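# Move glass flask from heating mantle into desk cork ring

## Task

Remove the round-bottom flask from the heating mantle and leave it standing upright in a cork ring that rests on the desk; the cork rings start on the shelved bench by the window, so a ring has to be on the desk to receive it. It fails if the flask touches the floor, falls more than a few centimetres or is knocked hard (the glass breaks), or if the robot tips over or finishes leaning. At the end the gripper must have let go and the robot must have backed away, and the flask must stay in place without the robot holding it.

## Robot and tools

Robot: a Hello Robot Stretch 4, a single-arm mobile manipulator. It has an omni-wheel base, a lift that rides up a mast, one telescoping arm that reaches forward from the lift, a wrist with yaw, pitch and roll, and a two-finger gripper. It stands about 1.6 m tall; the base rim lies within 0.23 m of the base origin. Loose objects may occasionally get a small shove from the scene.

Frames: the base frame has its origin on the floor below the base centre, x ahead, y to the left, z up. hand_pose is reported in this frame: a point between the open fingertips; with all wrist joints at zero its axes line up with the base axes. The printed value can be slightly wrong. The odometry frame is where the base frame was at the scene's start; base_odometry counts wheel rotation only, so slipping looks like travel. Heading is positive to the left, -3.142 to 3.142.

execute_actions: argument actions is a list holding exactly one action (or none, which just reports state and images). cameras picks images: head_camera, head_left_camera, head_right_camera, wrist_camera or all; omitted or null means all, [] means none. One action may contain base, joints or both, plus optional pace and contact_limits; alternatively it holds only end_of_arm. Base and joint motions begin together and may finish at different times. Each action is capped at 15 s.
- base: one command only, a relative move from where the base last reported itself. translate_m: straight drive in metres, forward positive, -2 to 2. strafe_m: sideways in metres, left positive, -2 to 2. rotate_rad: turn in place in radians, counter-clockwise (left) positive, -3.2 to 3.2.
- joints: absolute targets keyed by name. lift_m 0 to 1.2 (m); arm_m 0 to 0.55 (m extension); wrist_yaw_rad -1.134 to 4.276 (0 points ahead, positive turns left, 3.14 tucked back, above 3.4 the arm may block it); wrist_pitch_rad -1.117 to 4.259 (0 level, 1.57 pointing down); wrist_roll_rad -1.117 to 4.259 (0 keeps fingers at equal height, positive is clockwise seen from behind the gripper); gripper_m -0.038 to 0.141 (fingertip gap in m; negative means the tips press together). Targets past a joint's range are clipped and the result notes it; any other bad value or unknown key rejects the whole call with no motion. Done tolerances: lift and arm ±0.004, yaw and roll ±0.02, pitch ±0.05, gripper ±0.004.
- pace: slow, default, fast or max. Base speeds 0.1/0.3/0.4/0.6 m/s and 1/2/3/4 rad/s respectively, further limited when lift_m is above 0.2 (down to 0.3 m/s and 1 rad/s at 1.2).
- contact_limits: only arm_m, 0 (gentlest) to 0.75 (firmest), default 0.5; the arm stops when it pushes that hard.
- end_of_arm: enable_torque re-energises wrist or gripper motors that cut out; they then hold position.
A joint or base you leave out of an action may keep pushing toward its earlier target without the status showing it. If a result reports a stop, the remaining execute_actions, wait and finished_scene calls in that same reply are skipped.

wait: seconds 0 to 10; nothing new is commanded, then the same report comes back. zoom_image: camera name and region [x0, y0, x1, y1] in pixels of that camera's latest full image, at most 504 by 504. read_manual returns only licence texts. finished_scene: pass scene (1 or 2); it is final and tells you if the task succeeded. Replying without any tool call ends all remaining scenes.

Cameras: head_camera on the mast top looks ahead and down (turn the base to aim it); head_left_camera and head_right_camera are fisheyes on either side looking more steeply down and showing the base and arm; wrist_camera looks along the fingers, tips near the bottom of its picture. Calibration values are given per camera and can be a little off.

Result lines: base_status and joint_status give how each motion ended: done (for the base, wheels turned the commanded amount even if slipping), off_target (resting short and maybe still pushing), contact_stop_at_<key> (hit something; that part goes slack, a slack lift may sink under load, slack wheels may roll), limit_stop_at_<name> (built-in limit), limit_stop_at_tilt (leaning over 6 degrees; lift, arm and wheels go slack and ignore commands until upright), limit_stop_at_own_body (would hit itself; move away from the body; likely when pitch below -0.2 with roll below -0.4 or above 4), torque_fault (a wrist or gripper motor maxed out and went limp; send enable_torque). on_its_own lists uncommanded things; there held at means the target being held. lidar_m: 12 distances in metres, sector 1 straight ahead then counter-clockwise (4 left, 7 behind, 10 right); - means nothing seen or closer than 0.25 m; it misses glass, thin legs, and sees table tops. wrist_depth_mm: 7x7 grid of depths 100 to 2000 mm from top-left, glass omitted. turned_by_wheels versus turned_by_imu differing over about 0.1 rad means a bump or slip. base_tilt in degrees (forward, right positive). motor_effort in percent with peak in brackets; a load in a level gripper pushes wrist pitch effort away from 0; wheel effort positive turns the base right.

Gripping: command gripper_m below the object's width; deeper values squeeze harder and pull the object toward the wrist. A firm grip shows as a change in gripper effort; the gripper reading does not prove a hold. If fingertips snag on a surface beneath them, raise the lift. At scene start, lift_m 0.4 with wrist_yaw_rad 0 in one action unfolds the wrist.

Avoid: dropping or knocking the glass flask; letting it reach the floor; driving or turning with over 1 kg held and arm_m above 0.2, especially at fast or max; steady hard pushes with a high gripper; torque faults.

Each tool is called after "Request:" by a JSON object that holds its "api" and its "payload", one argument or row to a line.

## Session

Request:
{"api": "execute_actions", "payload": {
  "actions": []
}}

Scene clock: 0.00 s.
base_odometry: x=+0.000 y=+0.000 heading=+0.000 (m, m, rad; odometry frame)
turned_by_wheels: +0.000 (rad since the last result)
turned_by_imu: +0.000 (rad since the last result)
base_tilt: forward=-0.6 right=+0.0 (deg)
lidar_m: 1.57 1.52 1.59 1.09 1.04 1.08 1.48 1.62 1.70 1.34 1.25 1.34
base_status: not commanded
joint_positions: lift_m=+0.283 arm_m=+0.001 wrist_yaw_rad=+3.089 wrist_pitch_rad=-0.008 wrist_roll_rad=-0.010 gripper_m=+0.057
joint_status: not commanded
motor_effort: lift_m=+19 arm_m=+0 wrist_yaw_rad=+0 wrist_pitch_rad=-7 wrist_roll_rad=-1 gripper_m=-3 wheel_0=+0 wheel_1=+0 wheel_2=+0 (%)
hand_pose: x=-0.1115 y=+0.1024 z=+0.4633 quat_wxyz=(+0.026, +0.004, -0.005, +1.000) (m; base frame)
wrist_depth_mm: - 139 - - - 1229 1060 / - 129 244 - 1661 1756 1576 / - 133 196 - - 1921 1576 / 119 141 - - - 1983 1618 / - - - - - 1921 1618 / 1537 1618 194 1537 198 1499 1464 / 1060 1060 1078 108 1060 960 1042
pictures: head_camera, head_left_camera, head_right_camera, wrist_camera
camera_calibration (this result's frames):
wrist_camera: T_world_to_cam=[[0.0345898, 0.99899, -0.0286633, -0.0751478], [0.0322233, -0.0297804, -0.999037, 0.516682], [-0.998882, 0.0336329, -0.0332209, 0.130306], [0, 0, 0, 1]] pos_world=[0.11611, 0.0860764, 0.51836]
Images, in order (width x height): head_camera 420x560, head_left_camera 420x672, head_right_camera 420x672, wrist_camera 616x392.

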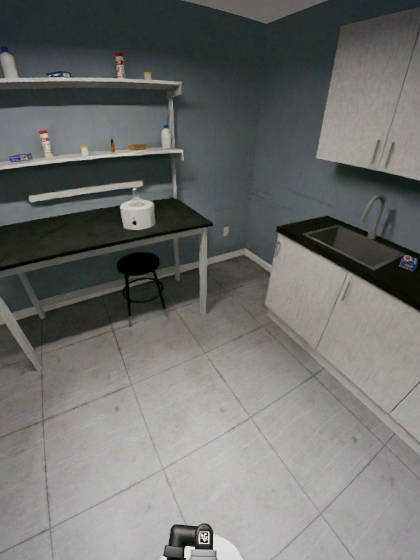

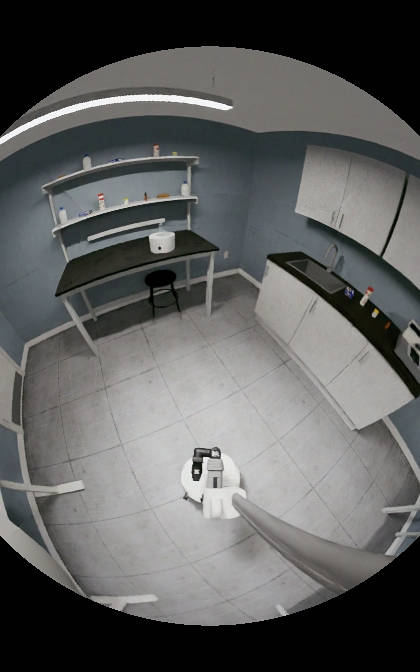

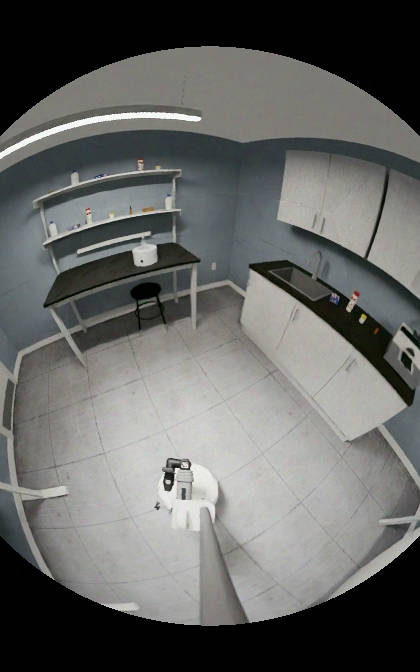

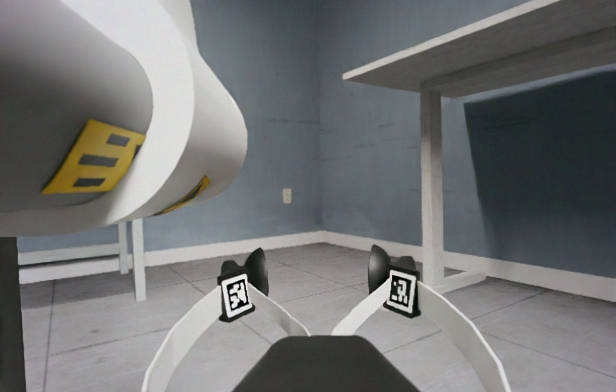

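Same layout, rotated ~30°. Ring bench at 210°.

Request:
{"api": "execute_actions", "payload": {
  "actions": [
    {"base":{"rotate_rad":-2.62},"joints":{"lift_m":0.4,"wrist_yaw_rad":0}}
  ],
  "cameras": ["head_camera","head_left_camera"]
}}

Scene clock: 6.30 s.
base_odometry: x=+0.000 y=+0.000 heading=-2.620 (m, m, rad; odometry frame)
turned_by_wheels: -2.620 (rad since the last result)
turned_by_imu: -2.636 (rad since the last result)
base_tilt: forward=-0.6 right=+0.1 (deg)
lidar_m: 1.62 1.70 1.34 1.30 1.36 1.61 1.58 1.61 1.07 1.02 1.05 1.42
base_status: done
joint_positions: lift_m=+0.400 arm_m=+0.001 wrist_yaw_rad=+0.000 wrist_pitch_rad=-0.008 wrist_roll_rad=-0.010 gripper_m=+0.057
joint_status: all done
motor_effort: lift_m=+21(24) arm_m=+0(1) wrist_yaw_rad=-1(10) wrist_pitch_rad=-6(7) wrist_roll_rad=-1(2) gripper_m=-1(2) wheel_0=+0(4) wheel_1=+0(7) wheel_2=+0(6) (%)
hand_pose: x=+0.4605 y=-0.0873 z=+0.5803 quat_wxyz=(+1.000, -0.005, -0.004, +0.000) (m; base frame)
wrist_depth_mm: - - - - - - - / - - - - - - - / - - - - - - - / - - - - - - - / - - - - - - - / 1808 1983 194 1863 198 1808 1808 / 1366 1281 1308 108 1308 1182 1229
pictures: head_camera, head_left_camera
Images, in order (width x height): head_camera 420x560, head_left_camera 420x672.

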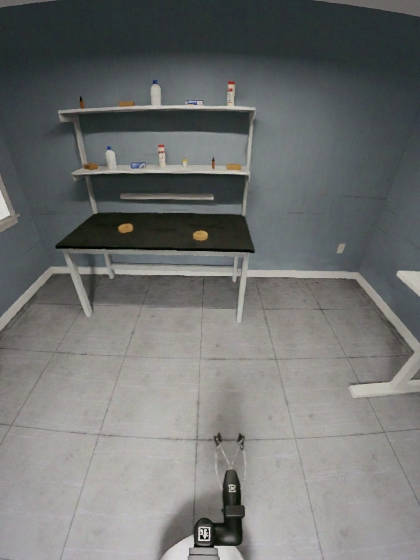

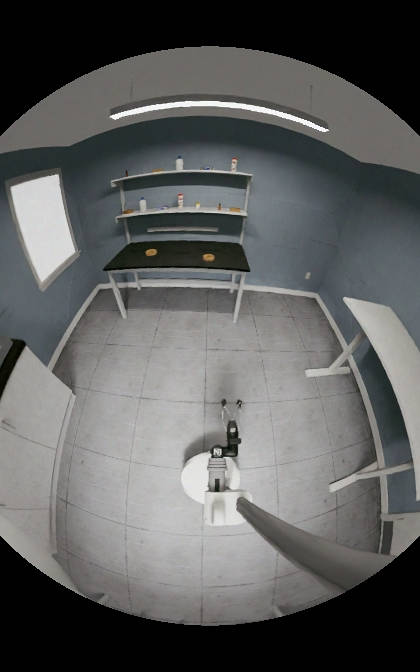

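Request:
{"api": "execute_actions", "payload": {
  "actions": [
    {"base":{"strafe_m":0.13},"joints":{"lift_m":1.0,"wrist_pitch_rad":1.57,"gripper_m":0.141}}
  ],
  "cameras": []
}}

Request:
{"api": "execute_actions", "payload": {
  "actions": [
    {"base":{"translate_m":1.35},"joints":{"arm_m":0.25}}
  ],
  "cameras": ["wrist_camera"]
}}

Scene clock: 15.67 s.
base_odometry: x=+0.065 y=-0.113 heading=-2.620 (m, m, rad; odometry frame)
turned_by_wheels: +0.000 (rad since the last result)
turned_by_imu: +0.002 (rad since the last result)
base_tilt: forward=-0.6 right=+0.0 (deg)
lidar_m: 1.63 1.71 1.19 1.17 1.22 1.58 1.56 1.59 1.21 1.14 1.21 2.54
base_status: done
joint_positions: lift_m=+1.000 arm_m=+0.001 wrist_yaw_rad=+0.000 wrist_pitch_rad=+1.570 wrist_roll_rad=-0.010 gripper_m=+0.141
joint_status: all done
motor_effort: lift_m=+22(24) arm_m=+0(0) wrist_yaw_rad=-1(2) wrist_pitch_rad=+1(5) wrist_roll_rad=-1(0) gripper_m=+0(2) wheel_0=+2(7) wheel_1=-2(8) wheel_2=+0(2) (%)
hand_pose: x=+0.1723 y=-0.0874 z=+0.8894 quat_wxyz=(+0.707, -0.004, +0.707, +0.004) (m; base frame)
wrist_depth_mm: 1118 1118 1118 1098 1098 1098 1078 / 1138 1118 1118 1118 1098 1098 1098 / 1138 1138 1118 1118 1118 1098 1118 / 1138 1138 1138 960 1118 1118 1118 / 1160 1138 917 917 1138 1138 1138 / 1160 1182 931 931 1138 1138 1118 / 1182 1182 1160 108 1160 1118 1138
pictures: none
No camera images: the call's "cameras" was empty. Leave "cameras" out to get every camera's image.

Scene clock: 21.63 s.
base_odometry: x=-1.106 y=-0.786 heading=-2.620 (m, m, rad; odometry frame)
turned_by_wheels: +0.000 (rad since the last result)
turned_by_imu: -0.003 (rad since the last result)
base_tilt: forward=-0.6 right=+0.0 (deg)
lidar_m: 0.28 0.31 0.43 1.77 1.45 1.71 3.79 1.64 1.16 1.15 0.42 0.30
base_status: done
joint_positions: lift_m=+1.000 arm_m=+0.249 wrist_yaw_rad=+0.000 wrist_pitch_rad=+1.570 wrist_roll_rad=-0.010 gripper_m=+0.141
joint_status: all done
motor_effort: lift_m=+22(22) arm_m=+8(6) wrist_yaw_rad=-3(2) wrist_pitch_rad=-1(1) wrist_roll_rad=+0(0) gripper_m=+2(1) wheel_0=+0(4) wheel_1=+0(6) wheel_2=+2(9) (%)
hand_pose: x=+0.4198 y=-0.0874 z=+0.8895 quat_wxyz=(+0.707, -0.004, +0.707, +0.004) (m; base frame)
wrist_depth_mm: 347 347 345 343 342 342 340 / 349 349 347 347 345 343 343 / 355 353 345 347 349 345 347 / 355 355 330 349 349 349 347 / 359 357 355 355 353 351 351 / 362 362 357 357 357 355 355 / 366 364 364 108 359 1138 1160
pictures: wrist_camera
camera_calibration (this result's frames):
wrist_camera: T_world_to_cam=[[-0.0287583, -0.999431, -0.0176268, -0.0495843], [-0.99878, 0.0280225, 0.0406568, 0.432756], [-0.0401398, 0.0187746, -0.999018, 1.13681], [0, 0, 0, 1]] pos_world=[0.476433, -0.083026, 1.11722]
Images, in order (width x height): wrist_camera 616x392.

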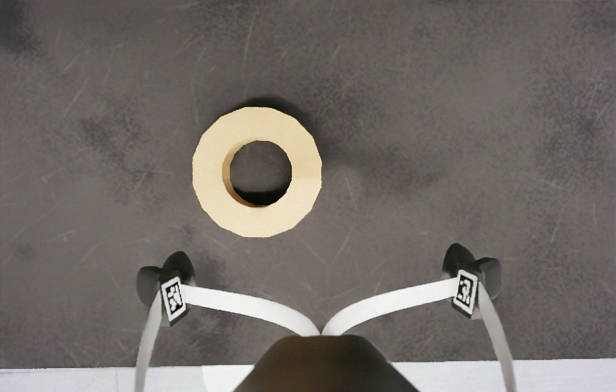

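Request:
{"api": "execute_actions", "payload": {
  "actions": [
    {"base":{"strafe_m":0.048},"joints":{"arm_m":0.313,"lift_m":0.95}}
  ],
  "cameras": ["wrist_camera"]
}}

Request:
{"api": "execute_actions", "payload": {
  "actions": [
    {"joints":{"lift_m":0.90},"pace":"slow"}
  ],
  "cameras": ["wrist_camera"]
}}

Request:
{"api": "execute_actions", "payload": {
  "actions": [
    {"joints":{"gripper_m":0.065}}
  ],
  "cameras": []
}}

Request:
{"api": "execute_actions", "payload": {
  "actions": [
    {"joints":{"lift_m":1.15}}
  ],
  "cameras": ["wrist_camera"]
}}

Scene clock: 33.40 s.
base_odometry: x=-1.082 y=-0.827 heading=-2.620 (m, m, rad; odometry frame)
turned_by_wheels: +0.000 (rad since the last result)
turned_by_imu: +0.001 (rad since the last result)
base_tilt: forward=-0.6 right=+0.1 (deg)
lidar_m: 0.26 0.28 0.42 1.73 1.42 1.65 3.59 1.72 1.21 1.18 0.42 0.30
base_status: done
joint_positions: lift_m=+0.950 arm_m=+0.312 wrist_yaw_rad=+0.000 wrist_pitch_rad=+1.570 wrist_roll_rad=-0.010 gripper_m=+0.141
joint_status: all done
motor_effort: lift_m=+15(20) arm_m=+8(8) wrist_yaw_rad=-1(1) wrist_pitch_rad=+0(1) wrist_roll_rad=+1(2) gripper_m=+1(2) wheel_0=+0(6) wheel_1=-1(5) wheel_2=+1(2) (%)
hand_pose: x=+0.4827 y=-0.0874 z=+0.8400 quat_wxyz=(+0.707, -0.004, +0.707, +0.004) (m; base frame)
wrist_depth_mm: 297 298 296 296 294 293 293 / 300 300 298 298 297 296 294 / 303 301 301 300 298 296 297 / 306 304 304 274 301 301 298 / 307 306 304 304 303 301 301 / 312 309 307 277 306 306 304 / 314 312 312 108 309 307 307
pictures: wrist_camera
camera_calibration (this result's frames):
wrist_camera: T_world_to_cam=[[-0.0287669, -0.999431, -0.0176249, -0.0486427], [-0.998777, 0.0280299, 0.0407243, 0.497578], [-0.0402071, 0.0187748, -0.999015, 1.08998], [0, 0, 0, 1]] pos_world=[0.539396, -0.0830264, 1.06779]
Images, in order (width x height): wrist_camera 616x392.

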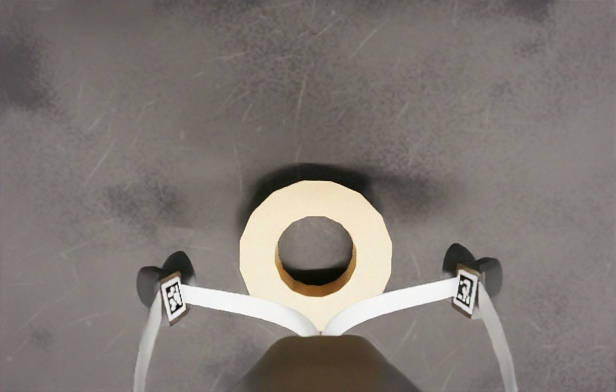

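Scene clock: 34.70 s.
base_odometry: x=-1.082 y=-0.827 heading=-2.620 (m, m, rad; odometry frame)
turned_by_wheels: +0.000 (rad since the last result)
turned_by_imu: +0.000 (rad since the last result)
base_tilt: forward=-0.6 right=+0.0 (deg)
lidar_m: 0.29 0.29 0.40 1.74 1.42 1.64 3.66 1.74 1.19 1.17 0.40 0.29
base_status: not commanded
joint_positions: lift_m=+0.900 arm_m=+0.312 wrist_yaw_rad=+0.000 wrist_pitch_rad=+1.570 wrist_roll_rad=-0.010 gripper_m=+0.141
joint_status: all done
motor_effort: lift_m=+15(15) arm_m=+8(8) wrist_yaw_rad=-1(1) wrist_pitch_rad=-2(1) wrist_roll_rad=+0(0) gripper_m=+3(0) wheel_0=+0(0) wheel_1=-1(1) wheel_2=+1(0) (%)
hand_pose: x=+0.4827 y=-0.0874 z=+0.7900 quat_wxyz=(+0.707, -0.004, +0.707, +0.004) (m; base frame)
wrist_depth_mm: 248 248 246 245 245 245 244 / 251 250 249 247 247 246 246 / 253 252 251 250 249 247 247 / 254 254 253 222 251 250 250 / 257 256 228 254 224 251 252 / 259 258 227 236 225 254 253 / 260 259 259 108 257 256 255
pictures: wrist_camera
camera_calibration (this result's frames):
wrist_camera: T_world_to_cam=[[-0.0287668, -0.999431, -0.0176249, -0.0495239], [-0.998777, 0.0280298, 0.0407245, 0.499616], [-0.0402073, 0.0187748, -0.999015, 1.04004], [0, 0, 0, 1]] pos_world=[0.539397, -0.0830264, 1.01779]
Images, in order (width x height): wrist_camera 616x392.

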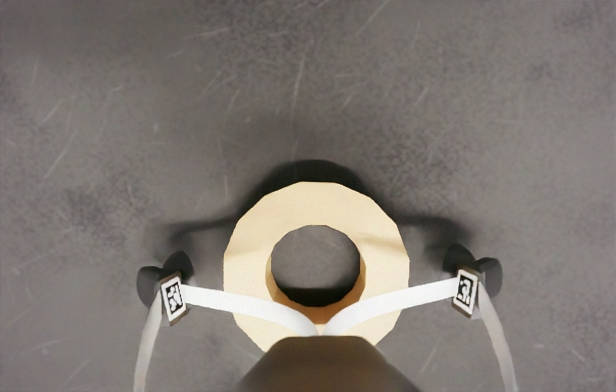

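Scene clock: 36.50 s.
base_odometry: x=-1.082 y=-0.827 heading=-2.620 (m, m, rad; odometry frame)
turned_by_wheels: +0.000 (rad since the last result)
turned_by_imu: +0.000 (rad since the last result)
base_tilt: forward=-0.7 right=+0.1 (deg)
lidar_m: 0.29 0.30 0.42 1.72 1.40 1.66 3.63 1.74 1.19 1.18 0.42 0.31
base_status: not commanded
joint_positions: lift_m=+0.900 arm_m=+0.312 wrist_yaw_rad=+0.000 wrist_pitch_rad=+1.570 wrist_roll_rad=-0.010 gripper_m=+0.066
joint_status: all done
motor_effort: lift_m=+15(15) arm_m=+8(8) wrist_yaw_rad=-1(4) wrist_pitch_rad=+1(0) wrist_roll_rad=-3(1) gripper_m=-25(27) wheel_0=+0(0) wheel_1=-1(1) wheel_2=+1(0) (%)
hand_pose: x=+0.4827 y=-0.0874 z=+0.7900 quat_wxyz=(+0.707, -0.004, +0.707, +0.004) (m; base frame)
wrist_depth_mm: 249 248 248 246 245 244 243 / 250 250 248 247 247 246 245 / 253 252 251 250 249 248 248 / 254 254 253 213 251 250 250 / 258 255 215 254 213 252 251 / 259 257 209 233 214 188 253 / 262 259 259 108 256 256 255
pictures: none
No camera images: the call's "cameras" was empty. Leave "cameras" out to get every camera's image.

Scene clock: 38.60 s.
base_odometry: x=-1.082 y=-0.827 heading=-2.620 (m, m, rad; odometry frame)
turned_by_wheels: +0.000 (rad since the last result)
turned_by_imu: +0.000 (rad since the last result)
base_tilt: forward=-0.6 right=+0.1 (deg)
lidar_m: 0.25 0.30 0.43 1.73 1.40 1.62 3.64 1.74 1.20 1.19 0.42 0.29
base_status: not commanded
joint_positions: lift_m=+1.150 arm_m=+0.312 wrist_yaw_rad=+0.000 wrist_pitch_rad=+1.570 wrist_roll_rad=-0.010 gripper_m=+0.066
joint_status: all done
motor_effort: lift_m=+23(24) arm_m=+8(8) wrist_yaw_rad=-1(1) wrist_pitch_rad=+1(0) wrist_roll_rad=-1(1) gripper_m=-25(25) wheel_0=+0(0) wheel_1=-1(1) wheel_2=+0(0) (%)
hand_pose: x=+0.4827 y=-0.0874 z=+1.0394 quat_wxyz=(+0.707, -0.004, +0.707, +0.004) (m; base frame)
wrist_depth_mm: 500 496 492 492 488 488 488 / 500 500 500 496 496 492 488 / 504 504 504 500 500 496 492 / 508 512 508 213 504 500 500 / 512 512 216 508 213 508 500 / 517 517 209 233 214 188 504 / 1308 931 1098 108 1308 1308 1308
pictures: wrist_camera
camera_calibration (this result's frames):
wrist_camera: T_world_to_cam=[[-0.0287669, -0.999431, -0.0176249, -0.0451286], [-0.998777, 0.0280299, 0.0407243, 0.489464], [-0.0402071, 0.0187748, -0.999015, 1.28917], [0, 0, 0, 1]] pos_world=[0.539401, -0.0830264, 1.26717]
Images, in order (width x height): wrist_camera 616x392.

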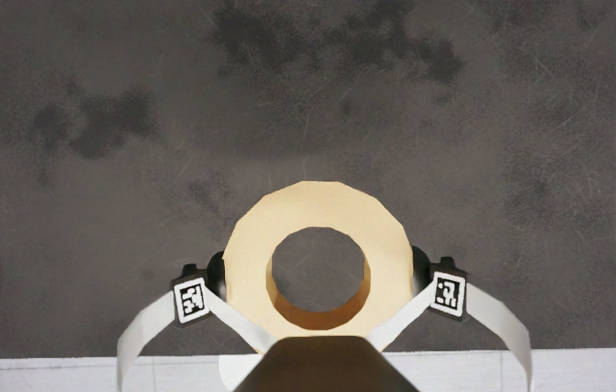

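Request:
{"api": "execute_actions", "payload": {
  "actions": [
    {"base":{"translate_m":-1.0},"joints":{"arm_m":0.1}}
  ],
  "cameras": []
}}

Request:
{"api": "execute_actions", "payload": {
  "actions": [
    {"base":{"rotate_rad":-1.58}}
  ],
  "cameras": ["head_camera"]
}}

Scene clock: 46.73 s.
base_odometry: x=-0.215 y=-0.329 heading=-2.620 (m, m, rad; odometry frame)
turned_by_wheels: +0.000 (rad since the last result)
turned_by_imu: +0.005 (rad since the last result)
base_tilt: forward=-0.6 right=+0.0 (deg)
lidar_m: 0.33 1.36 1.82 1.12 1.16 1.59 2.06 2.01 1.24 1.18 1.22 0.32
base_status: done
joint_positions: lift_m=+1.150 arm_m=+0.101 wrist_yaw_rad=+0.000 wrist_pitch_rad=+1.570 wrist_roll_rad=-0.010 gripper_m=+0.066
joint_status: all done
motor_effort: lift_m=+22(23) arm_m=-8(8) wrist_yaw_rad=-1(0) wrist_pitch_rad=-1(1) wrist_roll_rad=+0(1) gripper_m=-26(27) wheel_0=-1(8) wheel_1=+1(3) wheel_2=-1(11) (%)
hand_pose: x=+0.2725 y=-0.0874 z=+1.0395 quat_wxyz=(+0.707, -0.004, +0.707, +0.004) (m; base frame)
wrist_depth_mm: 1281 1255 1255 1255 1255 1255 1255 / 1308 1281 1255 1255 1255 1255 1255 / 1308 1255 1255 1281 1281 1281 1255 / 1336 1308 1281 212 1281 1281 1281 / 1281 1308 216 1078 213 1281 1281 / 1336 1308 209 234 214 187 1281 / 1336 1336 1308 108 1308 1308 1308
pictures: none
No camera images: the call's "cameras" was empty. Leave "cameras" out to get every camera's image.

Scene clock: 49.40 s.
base_odometry: x=-0.215 y=-0.329 heading=+2.084 (m, m, rad; odometry frame)
turned_by_wheels: -1.580 (rad since the last result)
turned_by_imu: -1.590 (rad since the last result)
base_tilt: forward=-0.6 right=+0.1 (deg)
lidar_m: 0.32 1.25 1.36 1.30 1.35 1.85 1.13 1.19 1.58 1.84 1.98 0.31
base_status: done
joint_positions: lift_m=+1.150 arm_m=+0.101 wrist_yaw_rad=+0.000 wrist_pitch_rad=+1.570 wrist_roll_rad=-0.010 gripper_m=+0.066
joint_status: not commanded
motor_effort: lift_m=+22(22) arm_m=-8(8) wrist_yaw_rad=-2(1) wrist_pitch_rad=+0(1) wrist_roll_rad=-1(1) gripper_m=-24(26) wheel_0=+0(6) wheel_1=+2(6) wheel_2=+1(11) (%)
hand_pose: x=+0.2725 y=-0.0874 z=+1.0395 quat_wxyz=(+0.707, -0.004, +0.707, +0.004) (m; base frame)
wrist_depth_mm: 1281 1255 1281 1255 1255 1255 1229 / 1255 1255 1281 1281 1255 1229 1229 / 1281 1281 1281 1281 1281 1255 1229 / 1281 1308 1308 213 1281 1281 1255 / 1308 1308 215 1078 213 1281 1255 / 1336 1308 209 234 214 187 1308 / 1336 1308 1336 108 1308 1308 1308
pictures: head_camera
Images, in order (width x height): head_camera 420x560.

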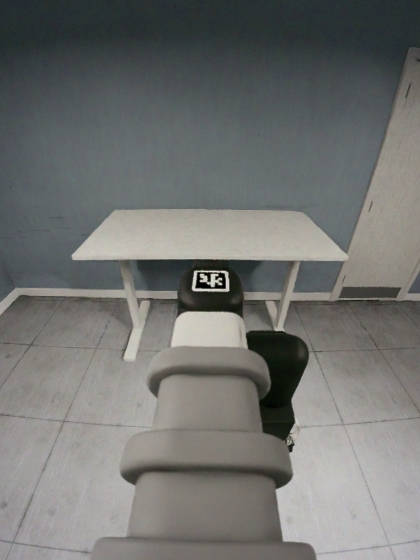

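Request:
{"api": "execute_actions", "payload": {
  "actions": [
    {"base":{"translate_m":0.86},"joints":{"arm_m":0.33}}
  ],
  "cameras": []
}}

Scene clock: 56.60 s.
base_odometry: x=-0.637 y=+0.421 heading=+2.084 (m, m, rad; odometry frame)
turned_by_wheels: +0.000 (rad since the last result)
turned_by_imu: -0.001 (rad since the last result)
base_tilt: forward=-0.6 right=+0.1 (deg)
lidar_m: 0.30 0.35 0.47 1.48 1.36 1.88 2.01 2.06 1.95 1.87 0.49 0.34
base_status: done
joint_positions: lift_m=+1.150 arm_m=+0.329 wrist_yaw_rad=+0.000 wrist_pitch_rad=+1.570 wrist_roll_rad=-0.010 gripper_m=+0.066
joint_status: all done
motor_effort: lift_m=+22(22) arm_m=+8(8) wrist_yaw_rad=-1(2) wrist_pitch_rad=-1(1) wrist_roll_rad=-1(1) gripper_m=-28(26) wheel_0=-1(5) wheel_1=+1(6) wheel_2=+2(11) (%)
hand_pose: x=+0.4998 y=-0.0874 z=+1.0395 quat_wxyz=(+0.707, -0.004, +0.707, +0.004) (m; base frame)
wrist_depth_mm: 310 307 307 306 304 303 303 / 312 310 309 309 307 306 306 / 314 314 312 310 310 309 307 / 315 315 315 212 312 310 310 / 320 317 215 317 213 314 314 / 322 322 209 233 214 188 315 / 327 325 322 108 320 320 319
pictures: none
No camera images: the call's "cameras" was empty. Leave "cameras" out to get every camera's image.

Request:
{"api": "execute_actions", "payload": {
  "actions": [
    {"joints":{"lift_m":1.09},"pace":"slow"}
  ],
  "cameras": []
}}

Request:
{"api": "execute_actions", "payload": {
  "actions": [
    {"joints":{"gripper_m":0.141}}
  ],
  "cameras": []
}}

Request:
{"api": "execute_actions", "payload": {
  "actions": [
    {"joints":{"lift_m":1.18}}
  ],
  "cameras": ["wrist_camera"]
}}

Request:
{"api": "execute_actions", "payload": {
  "actions": [
    {"base":{"translate_m":-0.6},"joints":{"arm_m":0.0}}
  ],
  "cameras": []
}}

Request:
{"api": "execute_actions", "payload": {
  "actions": [
    {"base":{"rotate_rad":-1.57},"joints":{"wrist_pitch_rad":0,"lift_m":0.95}}
  ],
  "cameras": ["head_camera"]
}}

Scene clock: 67.47 s.
base_odometry: x=-0.637 y=+0.421 heading=+2.084 (m, m, rad; odometry frame)
turned_by_wheels: +0.000 (rad since the last result)
turned_by_imu: +0.001 (rad since the last result)
base_tilt: forward=-0.6 right=+0.1 (deg)
lidar_m: 0.31 0.32 0.49 1.47 1.35 1.87 2.01 2.05 1.95 1.86 0.51 0.32
base_status: not commanded
joint_positions: lift_m=+1.090 arm_m=+0.329 wrist_yaw_rad=+0.000 wrist_pitch_rad=+1.570 wrist_roll_rad=-0.010 gripper_m=+0.066
joint_status: all done
motor_effort: lift_m=+15(21) arm_m=+8(8) wrist_yaw_rad=-1(0) wrist_pitch_rad=-1(1) wrist_roll_rad=-1(2) gripper_m=-25(26) wheel_0=-2(2) wheel_1=+1(1) wheel_2=+2(2) (%)
hand_pose: x=+0.4998 y=-0.0874 z=+0.9800 quat_wxyz=(+0.707, -0.004, +0.707, +0.004) (m; base frame)
wrist_depth_mm: 251 249 249 248 246 246 245 / 252 251 252 250 249 248 247 / 255 254 253 252 251 250 250 / 256 256 255 212 252 252 251 / 259 257 215 255 213 254 253 / 262 258 210 233 213 187 255 / 263 262 262 108 259 258 257
pictures: none
No camera images: the call's "cameras" was empty. Leave "cameras" out to get every camera's image.

Scene clock: 69.27 s.
base_odometry: x=-0.637 y=+0.421 heading=+2.084 (m, m, rad; odometry frame)
turned_by_wheels: +0.000 (rad since the last result)
turned_by_imu: +0.000 (rad since the last result)
base_tilt: forward=-0.6 right=+0.0 (deg)
lidar_m: 0.33 0.33 0.47 1.45 1.35 1.91 1.99 2.07 1.95 1.88 0.49 0.34
base_status: not commanded
joint_positions: lift_m=+1.090 arm_m=+0.329 wrist_yaw_rad=+0.000 wrist_pitch_rad=+1.570 wrist_roll_rad=-0.010 gripper_m=+0.141
joint_status: all done
motor_effort: lift_m=+15(15) arm_m=+8(8) wrist_yaw_rad=-1(1) wrist_pitch_rad=+1(1) wrist_roll_rad=+0(1) gripper_m=+1(25) wheel_0=-2(2) wheel_1=+1(1) wheel_2=+2(2) (%)
hand_pose: x=+0.4998 y=-0.0874 z=+0.9800 quat_wxyz=(+0.707, -0.004, +0.707, +0.004) (m; base frame)
wrist_depth_mm: 251 250 248 248 247 246 246 / 253 252 251 250 249 247 247 / 254 254 253 253 251 250 249 / 256 256 255 224 253 252 251 / 259 257 227 255 226 253 254 / 260 259 229 234 227 255 255 / 264 262 262 108 259 258 257
pictures: none
No camera images: the call's "cameras" was empty. Leave "cameras" out to get every camera's image.

Scene clock: 70.63 s.
base_odometry: x=-0.637 y=+0.421 heading=+2.084 (m, m, rad; odometry frame)
turned_by_wheels: +0.000 (rad since the last result)
turned_by_imu: +0.000 (rad since the last result)
base_tilt: forward=-0.6 right=+0.0 (deg)
lidar_m: 0.30 0.33 0.46 1.46 1.37 1.89 2.01 2.07 1.96 1.88 0.49 0.34
base_status: not commanded
joint_positions: lift_m=+1.180 arm_m=+0.329 wrist_yaw_rad=+0.000 wrist_pitch_rad=+1.570 wrist_roll_rad=-0.010 gripper_m=+0.141
joint_status: all done
motor_effort: lift_m=+22(24) arm_m=+8(8) wrist_yaw_rad=-1(1) wrist_pitch_rad=-1(1) wrist_roll_rad=-1(0) gripper_m=+3(2) wheel_0=-1(2) wheel_1=+1(1) wheel_2=+2(2) (%)
hand_pose: x=+0.4998 y=-0.0874 z=+1.0694 quat_wxyz=(+0.707, -0.004, +0.707, +0.004) (m; base frame)
wrist_depth_mm: 342 338 336 334 334 332 332 / 343 340 340 338 336 336 336 / 345 345 343 342 340 338 338 / 347 347 345 315 342 343 342 / 349 349 347 345 345 343 342 / 353 351 353 319 347 345 347 / 357 355 353 108 351 349 349
pictures: wrist_camera
camera_calibration (this result's frames):
wrist_camera: T_world_to_cam=[[-0.0287786, -0.99943, -0.0176263, -0.0441016], [-0.998779, 0.0280425, 0.0406767, 0.505323], [-0.0401593, 0.0187753, -0.999017, 1.31982], [0, 0, 0, 1]] pos_world=[0.55644, -0.0830271, 1.29719]
Images, in order (width x height): wrist_camera 616x392.

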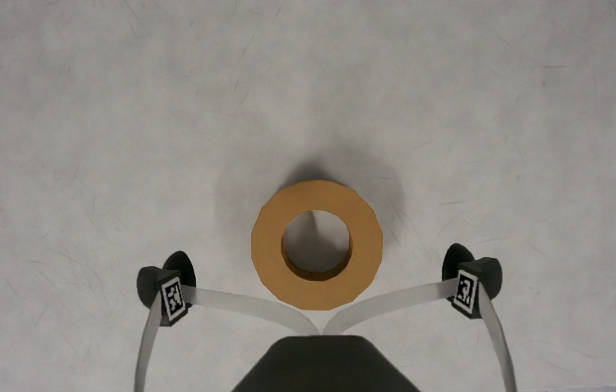

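Scene clock: 74.10 s.
base_odometry: x=-0.342 y=-0.102 heading=+2.084 (m, m, rad; odometry frame)
turned_by_wheels: +0.000 (rad since the last result)
turned_by_imu: +0.002 (rad since the last result)
base_tilt: forward=-0.7 right=+0.1 (deg)
lidar_m: 0.90 0.96 2.19 1.30 1.36 2.09 1.39 1.45 1.92 1.87 1.98 0.96
base_status: done
joint_positions: lift_m=+1.180 arm_m=+0.002 wrist_yaw_rad=+0.000 wrist_pitch_rad=+1.570 wrist_roll_rad=-0.010 gripper_m=+0.141
joint_status: all done
joint sent to its limit — the command would take arm_m past its lower limit, so that joint was sent only as far as its limit.
motor_effort: lift_m=+22(23) arm_m=-8(7) wrist_yaw_rad=-1(3) wrist_pitch_rad=-2(0) wrist_roll_rad=+0(0) gripper_m=+1(1) wheel_0=-1(6) wheel_1=+1(5) wheel_2=+0(6) (%)
hand_pose: x=+0.1735 y=-0.0874 z=+1.0695 quat_wxyz=(+0.707, -0.004, +0.707, +0.004) (m; base frame)
wrist_depth_mm: 1281 1281 1281 1281 1281 1255 1255 / 1308 1281 1281 1308 1281 1281 1281 / 1336 1308 1336 1308 1281 1308 1281 / 1336 1308 1308 1160 1308 1308 1308 / 1336 1336 1098 1118 1336 1308 1308 / 1366 1336 1336 1098 1336 1308 1336 / 1366 1336 1366 108 1336 1336 1308
pictures: none
No camera images: the call's "cameras" was empty. Leave "cameras" out to get every camera's image.

Scene clock: 76.87 s.
base_odometry: x=-0.342 y=-0.102 heading=+0.514 (m, m, rad; odometry frame)
turned_by_wheels: -1.570 (rad since the last result)
turned_by_imu: -1.579 (rad since the last result)
base_tilt: forward=-0.6 right=+0.0 (deg)
lidar_m: 1.85 1.98 0.96 0.93 0.97 2.17 1.28 1.32 2.10 1.37 1.44 1.91
base_status: done
joint_positions: lift_m=+0.950 arm_m=+0.002 wrist_yaw_rad=+0.000 wrist_pitch_rad=+0.003 wrist_roll_rad=-0.010 gripper_m=+0.141
joint_status: all done
motor_effort: lift_m=+15(21) arm_m=-8(8) wrist_yaw_rad=-3(4) wrist_pitch_rad=-9(14) wrist_roll_rad=-1(1) gripper_m=+1(3) wheel_0=+0(4) wheel_1=+2(3) wheel_2=+2(6) (%)
hand_pose: x=+0.4618 y=-0.0874 z=+1.1277 quat_wxyz=(+1.000, -0.005, +0.001, +0.000) (m; base frame)
wrist_depth_mm: - - - - - - - / - - - - - - - / - - - - - - - / - - - - - - - / - - 1756 1921 - 1661 - / - - - - - 1661 - / - - - 108 - - -
pictures: head_camera
Images, in order (width x height): head_camera 420x560.

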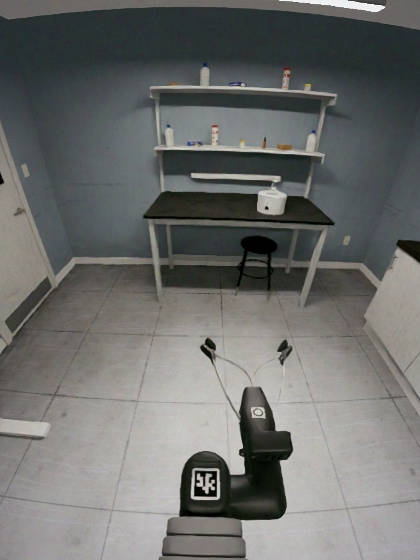

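Request:
{"api": "execute_actions", "payload": {
  "actions": [
    {"base":{"strafe_m":-0.44}}
  ],
  "cameras": []
}}

Request:
{"api": "execute_actions", "payload": {
  "actions": [
    {"base":{"translate_m":1.38}}
  ],
  "cameras": ["wrist_camera"]
}}

Scene clock: 84.90 s.
base_odometry: x=-0.126 y=-0.485 heading=+0.514 (m, m, rad; odometry frame)
turned_by_wheels: +0.000 (rad since the last result)
turned_by_imu: +0.000 (rad since the last result)
base_tilt: forward=-0.6 right=+0.0 (deg)
lidar_m: 1.85 1.95 1.47 1.38 1.44 1.34 1.29 1.35 1.64 0.92 0.98 1.32
base_status: done
joint_positions: lift_m=+0.950 arm_m=+0.002 wrist_yaw_rad=+0.000 wrist_pitch_rad=+0.003 wrist_roll_rad=-0.010 gripper_m=+0.141
joint_status: not commanded
motor_effort: lift_m=+17(17) arm_m=-8(8) wrist_yaw_rad=-1(0) wrist_pitch_rad=-7(8) wrist_roll_rad=-2(0) gripper_m=-1(2) wheel_0=-2(7) wheel_1=+1(8) wheel_2=+0(1) (%)
hand_pose: x=+0.4618 y=-0.0874 z=+1.1277 quat_wxyz=(+1.000, -0.005, +0.001, +0.000) (m; base frame)
wrist_depth_mm: - - - - - - - / - - - - - - - / - - - - - - - / - - - - - - - / - 1756 1921 1808 - - 1863 / - 1808 - 1983 - - 1336 / - - - 108 - - 1336
pictures: none
No camera images: the call's "cameras" was empty. Leave "cameras" out to get every camera's image.

Scene clock: 91.00 s.
base_odometry: x=+1.076 y=+0.194 heading=+0.514 (m, m, rad; odometry frame)
turned_by_wheels: +0.000 (rad since the last result)
turned_by_imu: -0.003 (rad since the last result)
base_tilt: forward=-0.6 right=+0.0 (deg)
lidar_m: 0.47 0.50 0.70 2.17 1.56 1.97 3.41 1.36 0.95 0.88 0.71 0.50
base_status: done
joint_positions: lift_m=+0.950 arm_m=+0.002 wrist_yaw_rad=+0.000 wrist_pitch_rad=+0.003 wrist_roll_rad=-0.010 gripper_m=+0.141
joint_status: not commanded
motor_effort: lift_m=+17(17) arm_m=-8(8) wrist_yaw_rad=-3(2) wrist_pitch_rad=-6(8) wrist_roll_rad=+0(2) gripper_m=+1(2) wheel_0=-1(3) wheel_1=+0(6) wheel_2=+2(9) (%)
hand_pose: x=+0.4618 y=-0.0874 z=+1.1277 quat_wxyz=(+1.000, -0.005, +0.001, +0.000) (m; base frame)
wrist_depth_mm: 1042 1042 1060 1060 1042 1060 1060 / 878 878 891 931 842 788 1060 / 1078 1078 1078 1078 1078 1078 1078 / 1098 1098 1078 1078 1078 1078 1078 / 1098 1098 1098 1078 1078 1098 1098 / 820 732 394 389 442 627 1098 / 559 549 410 108 525 496 512
pictures: wrist_camera
camera_calibration (this result's frames):
wrist_camera: T_world_to_cam=[[0.0175879, -0.999429, -0.0288413, -0.0529164], [-0.0440701, 0.0280429, -0.998635, 1.19613], [0.998874, 0.0188349, -0.0435517, -0.180806], [0, 0, 0, 1]] pos_world=[0.234247, -0.0830237, 1.1851]
Images, in order (width x height): wrist_camera 616x392.

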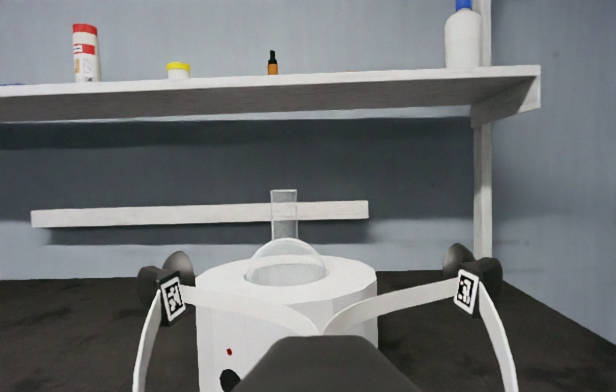

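Request:
{"api": "execute_actions", "payload": {
  "actions": [
    {"base":{"strafe_m":0.04},"joints":{"lift_m":0.96,"arm_m":0.16,"gripper_m":0.09}}
  ],
  "cameras": ["wrist_camera"]
}}

Request:
{"api": "execute_actions", "payload": {
  "actions": [
    {"joints":{"arm_m":0.265},"pace":"slow"}
  ],
  "cameras": ["wrist_camera"]
}}

Scene clock: 96.90 s.
base_odometry: x=+1.056 y=+0.228 heading=+0.514 (m, m, rad; odometry frame)
turned_by_wheels: +0.000 (rad since the last result)
turned_by_imu: +0.001 (rad since the last result)
base_tilt: forward=-0.6 right=+0.0 (deg)
lidar_m: 0.50 0.53 0.71 2.13 1.50 1.91 3.41 1.43 0.98 0.94 0.68 0.50
base_status: done
joint_positions: lift_m=+0.960 arm_m=+0.159 wrist_yaw_rad=+0.000 wrist_pitch_rad=+0.002 wrist_roll_rad=-0.010 gripper_m=+0.090
joint_status: all done
motor_effort: lift_m=+22(23) arm_m=+8(10) wrist_yaw_rad=-1(1) wrist_pitch_rad=-6(10) wrist_roll_rad=-1(2) gripper_m=-1(0) wheel_0=+2(6) wheel_1=-2(5) wheel_2=+0(1) (%)
hand_pose: x=+0.6180 y=-0.0874 z=+1.1373 quat_wxyz=(+1.000, -0.005, +0.001, +0.000) (m; base frame)
wrist_depth_mm: 891 891 904 904 904 904 904 / 683 634 661 676 707 715 647 / 917 917 917 917 904 904 917 / 917 931 917 931 917 931 931 / 931 931 931 931 917 931 931 / 842 820 203 394 327 699 820 / 574 539 296 108 276 303 530
pictures: wrist_camera
camera_calibration (this result's frames):
wrist_camera: T_world_to_cam=[[0.0176108, -0.999429, -0.0288376, -0.0554005], [-0.0438647, 0.028042, -0.998644, 1.21247], [0.998882, 0.0188519, -0.0433458, -0.336647], [0, 0, 0, 1]] pos_world=[0.390431, -0.0830226, 1.19464]
Images, in order (width x height): wrist_camera 616x392.

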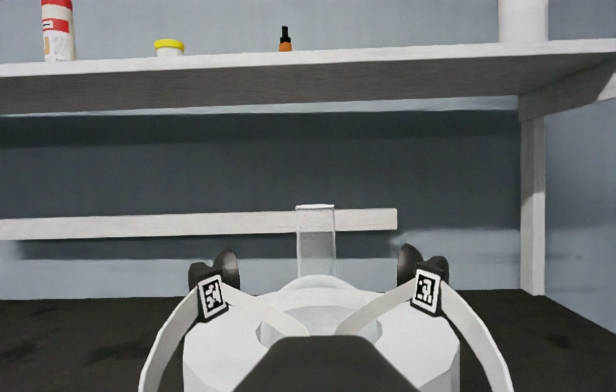

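Scene clock: 99.23 s.
base_odometry: x=+1.056 y=+0.228 heading=+0.514 (m, m, rad; odometry frame)
turned_by_wheels: +0.000 (rad since the last result)
turned_by_imu: +0.000 (rad since the last result)
base_tilt: forward=-0.6 right=+0.0 (deg)
lidar_m: 0.46 0.53 0.71 2.14 1.50 1.90 3.43 1.38 0.98 0.94 0.69 0.50
base_status: not commanded
joint_positions: lift_m=+0.960 arm_m=+0.264 wrist_yaw_rad=+0.000 wrist_pitch_rad=+0.002 wrist_roll_rad=-0.010 gripper_m=+0.090
joint_status: all done
motor_effort: lift_m=+22(22) arm_m=+8(6) wrist_yaw_rad=-4(2) wrist_pitch_rad=-8(8) wrist_roll_rad=-1(3) gripper_m=-1(1) wheel_0=+2(2) wheel_1=-2(2) wheel_2=+0(1) (%)
hand_pose: x=+0.7230 y=-0.0874 z=+1.1373 quat_wxyz=(+1.000, -0.005, +0.001, +0.000) (m; base frame)
wrist_depth_mm: 621 554 480 492 500 469 477 / 615 634 654 676 699 723 654 / 798 809 809 820 809 809 809 / 809 820 809 809 809 809 820 / 831 820 741 820 820 831 831 / 820 820 203 831 327 699 723 / 580 539 278 108 277 265 530
pictures: wrist_camera
camera_calibration (this result's frames):
wrist_camera: T_world_to_cam=[[0.0176109, -0.999429, -0.0288376, -0.0572489], [-0.0438647, 0.0280421, -0.998644, 1.21708], [0.998882, 0.0188519, -0.0433458, -0.441487], [0, 0, 0, 1]] pos_world=[0.495389, -0.0830226, 1.19464]
Images, in order (width x height): wrist_camera 616x392.

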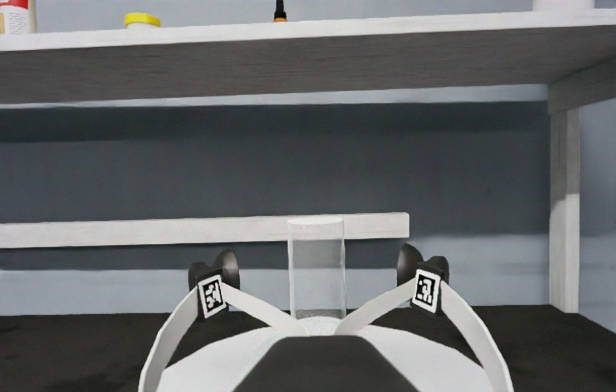

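Request:
{"api": "execute_actions", "payload": {
  "actions": [
    {"joints":{"gripper_m":0.005}}
  ],
  "cameras": []
}}

Request:
{"api": "execute_actions", "payload": {
  "actions": [
    {"joints":{"lift_m":1.10},"pace":"slow"}
  ],
  "cameras": ["wrist_camera"]
}}

Request:
{"api": "execute_actions", "payload": {
  "actions": [
    {"base":{"translate_m":-1.38},"joints":{"arm_m":0.0}}
  ],
  "cameras": []
}}

Request:
{"api": "execute_actions", "payload": {
  "actions": [
    {"base":{"rotate_rad":1.57},"pace":"slow"}
  ],
  "cameras": []
}}

Request:
{"api": "execute_actions", "payload": {
  "actions": [
    {"base":{"translate_m":0.6}}
  ],
  "cameras": ["head_camera","head_right_camera"]
}}

Scene clock: 113.50 s.
base_odometry: x=+1.056 y=+0.228 heading=+0.514 (m, m, rad; odometry frame)
turned_by_wheels: +0.000 (rad since the last result)
turned_by_imu: +0.001 (rad since the last result)
base_tilt: forward=-0.6 right=+0.0 (deg)
lidar_m: 0.47 0.52 0.69 2.15 1.51 1.91 3.41 1.40 0.99 0.93 0.68 0.50
base_status: not commanded
joint_positions: lift_m=+0.960 arm_m=+0.264 wrist_yaw_rad=+0.000 wrist_pitch_rad=+0.000 wrist_roll_rad=-0.010 gripper_m=+0.005
joint_status: all done
motor_effort: lift_m=+22(22) arm_m=+7(8) wrist_yaw_rad=-1(4) wrist_pitch_rad=-1(7) wrist_roll_rad=+0(1) gripper_m=-20(19) wheel_0=+2(2) wheel_1=-2(2) wheel_2=+0(0) (%)
hand_pose: x=+0.7231 y=-0.0873 z=+1.1378 quat_wxyz=(+1.000, -0.005, +0.000, +0.000) (m; base frame)
wrist_depth_mm: 621 549 477 488 496 469 469 / 609 621 640 668 691 707 640 / 820 809 809 809 809 809 809 / 820 809 809 820 820 820 809 / 820 820 820 723 831 831 820 / 831 820 188 741 190 759 732 / 585 539 281 108 279 255 535
pictures: none
No camera images: the call's "cameras" was empty. Leave "cameras" out to get every camera's image.

Scene clock: 115.47 s.
base_odometry: x=+1.056 y=+0.228 heading=+0.514 (m, m, rad; odometry frame)
turned_by_wheels: +0.000 (rad since the last result)
turned_by_imu: +0.000 (rad since the last result)
base_tilt: forward=-0.6 right=+0.0 (deg)
lidar_m: 0.47 0.52 0.71 2.12 1.52 1.94 3.44 1.40 1.00 0.95 0.70 0.51
base_status: not commanded
joint_positions: lift_m=+1.100 arm_m=+0.264 wrist_yaw_rad=+0.000 wrist_pitch_rad=+0.004 wrist_roll_rad=-0.010 gripper_m=+0.005
joint_status: all done
motor_effort: lift_m=+24(25) arm_m=+7(7) wrist_yaw_rad=-2(2) wrist_pitch_rad=-12(12) wrist_roll_rad=-1(1) gripper_m=-19(19) wheel_0=+2(2) wheel_1=-2(2) wheel_2=+0(0) (%)
hand_pose: x=+0.7231 y=-0.0873 z=+1.2766 quat_wxyz=(+1.000, -0.005, +0.002, +0.000) (m; base frame)
wrist_depth_mm: 798 788 788 798 798 798 788 / 798 798 798 798 798 798 535 / 627 564 809 759 609 809 569 / 820 820 820 820 820 820 809 / 820 820 831 820 831 820 820 / 820 778 189 741 190 831 831 / 831 842 842 108 842 759 842
pictures: wrist_camera
camera_calibration (this result's frames):
wrist_camera: T_world_to_cam=[[0.0178172, -0.999424, -0.0288696, -0.0532654], [-0.0457006, 0.0280299, -0.998562, 1.3575], [0.998796, 0.019111, -0.0451749, -0.433176], [0, 0, 0, 1]] pos_world=[0.495642, -0.0830068, 1.33444]
Images, in order (width x height): wrist_camera 616x392.

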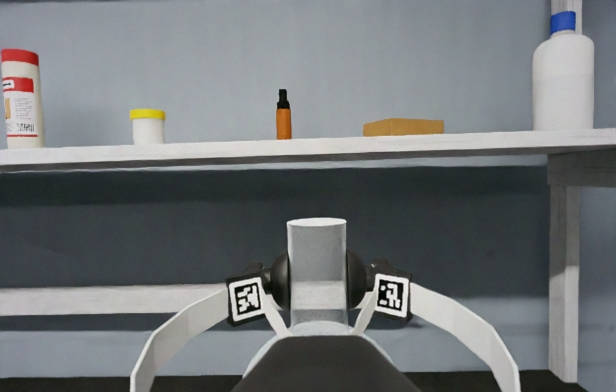

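Scene clock: 121.53 s.
base_odometry: x=-0.145 y=-0.450 heading=+0.514 (m, m, rad; odometry frame)
turned_by_wheels: +0.000 (rad since the last result)
turned_by_imu: +0.006 (rad since the last result)
base_tilt: forward=-0.6 right=+0.1 (deg)
lidar_m: 1.85 1.93 1.42 1.33 1.37 1.37 1.29 1.33 1.67 0.97 1.01 1.38
base_status: done
joint_positions: lift_m=+1.100 arm_m=+0.002 wrist_yaw_rad=+0.000 wrist_pitch_rad=+0.004 wrist_roll_rad=-0.010 gripper_m=+0.005
joint_status: all done
joint sent to its limit — the command would take arm_m past its lower limit, so that joint was sent only as far as its limit.
motor_effort: lift_m=+23(24) arm_m=-8(10) wrist_yaw_rad=-1(3) wrist_pitch_rad=-12(13) wrist_roll_rad=+0(0) gripper_m=-18(20) wheel_0=+1(3) wheel_1=-1(5) wheel_2=+0(9) (%)
hand_pose: x=+0.4618 y=-0.0874 z=+1.2766 quat_wxyz=(+1.000, -0.005, +0.002, +0.000) (m; base frame)
wrist_depth_mm: - - - - - - - / - - - - - - - / - - - - - - - / - - - - - - - / - - - 1808 - - - / - - 190 - 190 - 1366 / - 1863 - 108 - - -
pictures: none
No camera images: the call's "cameras" was empty. Leave "cameras" out to get every camera's image.

Scene clock: 124.40 s.
base_odometry: x=-0.146 y=-0.450 heading=+2.084 (m, m, rad; odometry frame)
turned_by_wheels: +1.570 (rad since the last result)
turned_by_imu: +1.581 (rad since the last result)
base_tilt: forward=-0.6 right=+0.0 (deg)
lidar_m: 1.31 1.36 1.36 1.29 1.38 1.68 0.99 1.00 1.37 1.85 1.94 1.39
base_status: done
joint_positions: lift_m=+1.100 arm_m=+0.002 wrist_yaw_rad=+0.000 wrist_pitch_rad=+0.004 wrist_roll_rad=-0.010 gripper_m=+0.005
joint_status: not commanded
motor_effort: lift_m=+23(23) arm_m=-8(8) wrist_yaw_rad=+0(2) wrist_pitch_rad=-13(12) wrist_roll_rad=+0(0) gripper_m=-20(19) wheel_0=+0(3) wheel_1=-2(5) wheel_2=+0(4) (%)
hand_pose: x=+0.4618 y=-0.0874 z=+1.2766 quat_wxyz=(+1.000, -0.005, +0.002, +0.000) (m; base frame)
wrist_depth_mm: 1921 1921 1863 1921 1863 1921 1983 / 1921 1921 1983 1921 1921 1921 1863 / 1983 1921 1921 - 1983 1921 1921 / 1983 1983 1983 1921 1983 1983 1921 / 1983 1983 1983 1921 1808 1983 1921 / - 1366 189 1255 190 1255 1983 / - - - 108 1983 - 1983
pictures: none
No camera images: the call's "cameras" was empty. Leave "cameras" out to get every camera's image.

Scene clock: 127.90 s.
base_odometry: x=-0.440 y=+0.072 heading=+2.084 (m, m, rad; odometry frame)
turned_by_wheels: +0.000 (rad since the last result)
turned_by_imu: -0.001 (rad since the last result)
base_tilt: forward=-0.6 right=+0.0 (deg)
lidar_m: 0.71 0.75 1.02 1.28 1.37 1.90 1.60 1.62 1.94 1.86 2.20 0.76
base_status: done
joint_positions: lift_m=+1.100 arm_m=+0.002 wrist_yaw_rad=+0.000 wrist_pitch_rad=+0.004 wrist_roll_rad=-0.010 gripper_m=+0.005
joint_status: not commanded
motor_effort: lift_m=+23(23) arm_m=-8(8) wrist_yaw_rad=-3(1) wrist_pitch_rad=-12(12) wrist_roll_rad=+2(0) gripper_m=-19(19) wheel_0=+1(4) wheel_1=-1(5) wheel_2=+2(8) (%)
hand_pose: x=+0.4618 y=-0.0874 z=+1.2766 quat_wxyz=(+1.000, -0.005, +0.002, +0.000) (m; base frame)
wrist_depth_mm: 1308 1308 1308 1281 1308 1308 1308 / 1308 1308 1336 1308 1336 1308 1308 / 1336 1336 1336 1308 1308 1308 1336 / 1336 1366 1336 1336 1336 1336 1366 / 1366 1336 1366 1366 1336 1366 1336 / 1255 1118 189 1008 190 1025 1229 / 798 732 778 108 768 699 732
pictures: head_camera, head_right_camera
Images, in order (width x height): head_camera 420x560, head_right_camera 420x672.

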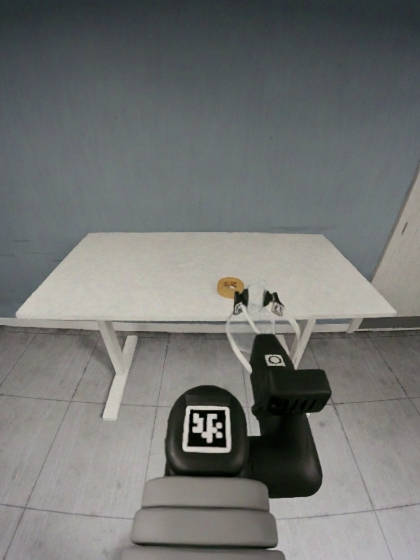

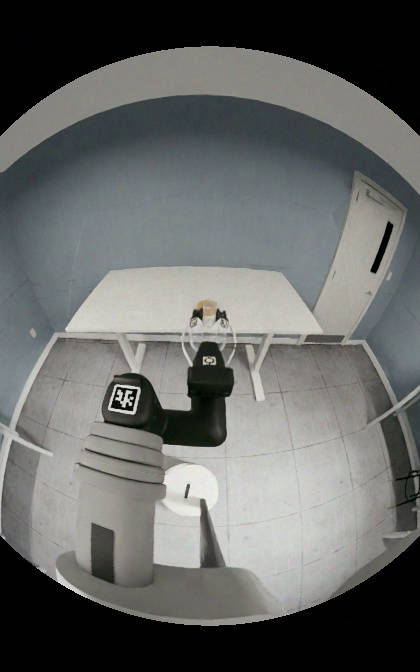

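Request:
{"api": "execute_actions", "payload": {
  "actions": [
    {"base":{"strafe_m":0.008},"joints":{"arm_m":0.098}}
  ],
  "cameras": []
}}

Request:
{"api": "execute_actions", "payload": {
  "actions": [
    {"base":{"translate_m":0.35}}
  ],
  "cameras": []
}}

Request:
{"api": "execute_actions", "payload": {
  "actions": [
    {"joints":{"lift_m":0.97},"pace":"slow"}
  ],
  "cameras": ["head_right_camera","head_camera"]
}}

Request:
{"api": "zoom_image", "payload": {
  "camera": "head_right_camera",
  "region": [150,280,280,400]
}}

Request:
{"api": "zoom_image", "payload": {
  "camera": "head_camera",
  "region": [180,270,320,410]
}}

Scene clock: 138.57 s.
base_odometry: x=-0.447 y=+0.068 heading=+2.084 (m, m, rad; odometry frame)
turned_by_wheels: +0.000 (rad since the last result)
turned_by_imu: +0.001 (rad since the last result)
base_tilt: forward=-0.6 right=+0.0 (deg)
lidar_m: 0.71 0.76 1.03 1.27 1.33 1.87 1.58 1.64 1.95 1.86 1.09 0.77
base_status: done
joint_positions: lift_m=+1.100 arm_m=+0.097 wrist_yaw_rad=+0.000 wrist_pitch_rad=+0.004 wrist_roll_rad=-0.010 gripper_m=+0.005
joint_status: all done
motor_effort: lift_m=+23(23) arm_m=+8(8) wrist_yaw_rad=+0(1) wrist_pitch_rad=-12(14) wrist_roll_rad=-2(2) gripper_m=-17(19) wheel_0=+0(6) wheel_1=+0(6) wheel_2=+0(1) (%)
hand_pose: x=+0.5560 y=-0.0874 z=+1.2766 quat_wxyz=(+1.000, -0.005, +0.002, +0.000) (m; base frame)
wrist_depth_mm: 1205 1205 1205 1205 1229 1182 1205 / 1205 1205 1229 1229 1229 1205 1205 / 1229 1229 1229 1229 1255 1205 1255 / 1255 1229 1255 1229 1229 1255 1255 / 1255 1255 1255 1255 1281 1255 1255 / 1255 1138 190 1008 190 1008 1182 / 788 732 778 108 759 699 723
pictures: none
No camera images: the call's "cameras" was empty. Leave "cameras" out to get every camera's image.

Scene clock: 141.20 s.
base_odometry: x=-0.619 y=+0.373 heading=+2.084 (m, m, rad; odometry frame)
turned_by_wheels: +0.000 (rad since the last result)
turned_by_imu: +0.000 (rad since the last result)
base_tilt: forward=-0.6 right=+0.0 (deg)
lidar_m: 0.37 0.39 0.54 1.35 1.35 1.85 1.93 2.01 1.96 1.87 0.55 0.40
base_status: done
joint_positions: lift_m=+1.100 arm_m=+0.097 wrist_yaw_rad=+0.000 wrist_pitch_rad=+0.004 wrist_roll_rad=-0.010 gripper_m=+0.005
joint_status: not commanded
motor_effort: lift_m=+23(23) arm_m=+7(8) wrist_yaw_rad=+0(2) wrist_pitch_rad=-14(11) wrist_roll_rad=+0(1) gripper_m=-21(19) wheel_0=+0(6) wheel_1=-1(7) wheel_2=+3(10) (%)
hand_pose: x=+0.5560 y=-0.0874 z=+1.2766 quat_wxyz=(+1.000, -0.005, +0.002, +0.000) (m; base frame)
wrist_depth_mm: 854 854 854 866 866 878 866 / 866 866 866 878 878 878 866 / 866 878 878 866 878 878 878 / 878 878 878 891 878 878 891 / 891 891 891 904 891 891 904 / 891 891 189 904 189 917 904 / 798 732 778 108 768 691 723
pictures: none
No camera images: the call's "cameras" was empty. Leave "cameras" out to get every camera's image.

Scene clock: 143.10 s.
base_odometry: x=-0.619 y=+0.373 heading=+2.084 (m, m, rad; odometry frame)
turned_by_wheels: +0.000 (rad since the last result)
turned_by_imu: +0.000 (rad since the last result)
base_tilt: forward=-0.6 right=+0.0 (deg)
lidar_m: 0.36 0.39 0.55 1.33 1.37 1.90 1.94 2.01 1.96 1.86 0.58 0.36
base_status: not commanded
joint_positions: lift_m=+0.970 arm_m=+0.097 wrist_yaw_rad=+0.000 wrist_pitch_rad=+0.004 wrist_roll_rad=-0.010 gripper_m=+0.005
joint_status: all done
motor_effort: lift_m=+16(21) arm_m=+7(7) wrist_yaw_rad=-4(3) wrist_pitch_rad=-12(12) wrist_roll_rad=-2(1) gripper_m=-19(19) wheel_0=+1(1) wheel_1=-1(1) wheel_2=+2(2) (%)
hand_pose: x=+0.5560 y=-0.0874 z=+1.1472 quat_wxyz=(+1.000, -0.005, +0.002, +0.000) (m; base frame)
wrist_depth_mm: 854 854 866 866 866 854 866 / 866 866 866 866 866 878 866 / 878 866 878 878 878 866 891 / 878 878 878 878 878 878 891 / 891 891 891 891 891 891 891 / 750 741 190 654 190 676 668 / 521 480 508 108 504 459 480
pictures: head_camera, head_right_camera
Images, in order (width x height): head_camera 420x560, head_right_camera 420x672.

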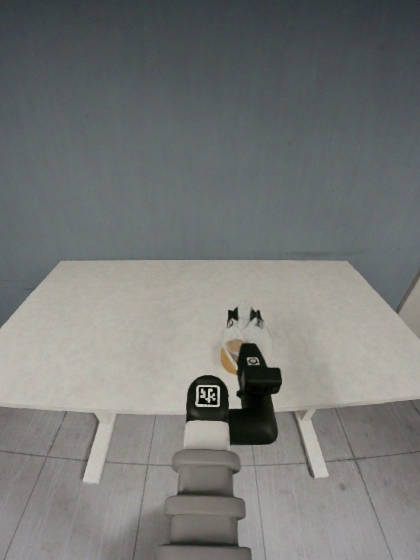

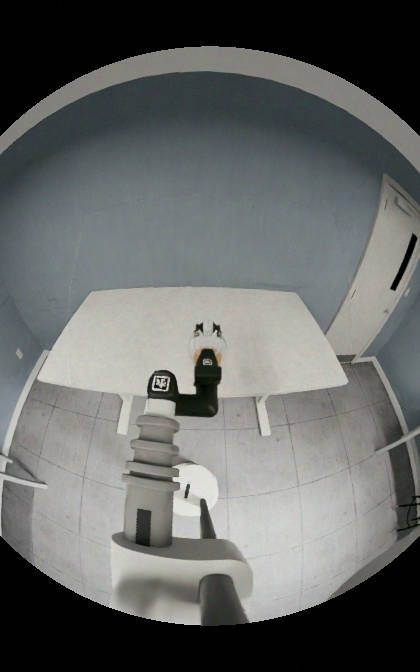

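Region (150, 280, 280, 400) of head_right_camera's 420x672 image, scaled by 3.877, with more detail than that image has; it fills the top 465 rows of this view, and the rest is white.

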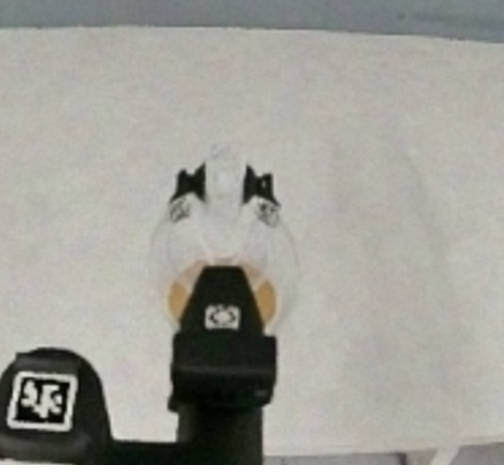

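Region (180, 270, 320, 410) of head_camera's 420x560 image, scaled by 3.600, with more detail than that image has.

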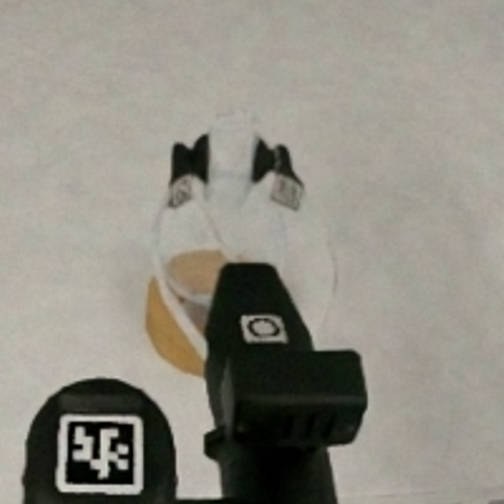

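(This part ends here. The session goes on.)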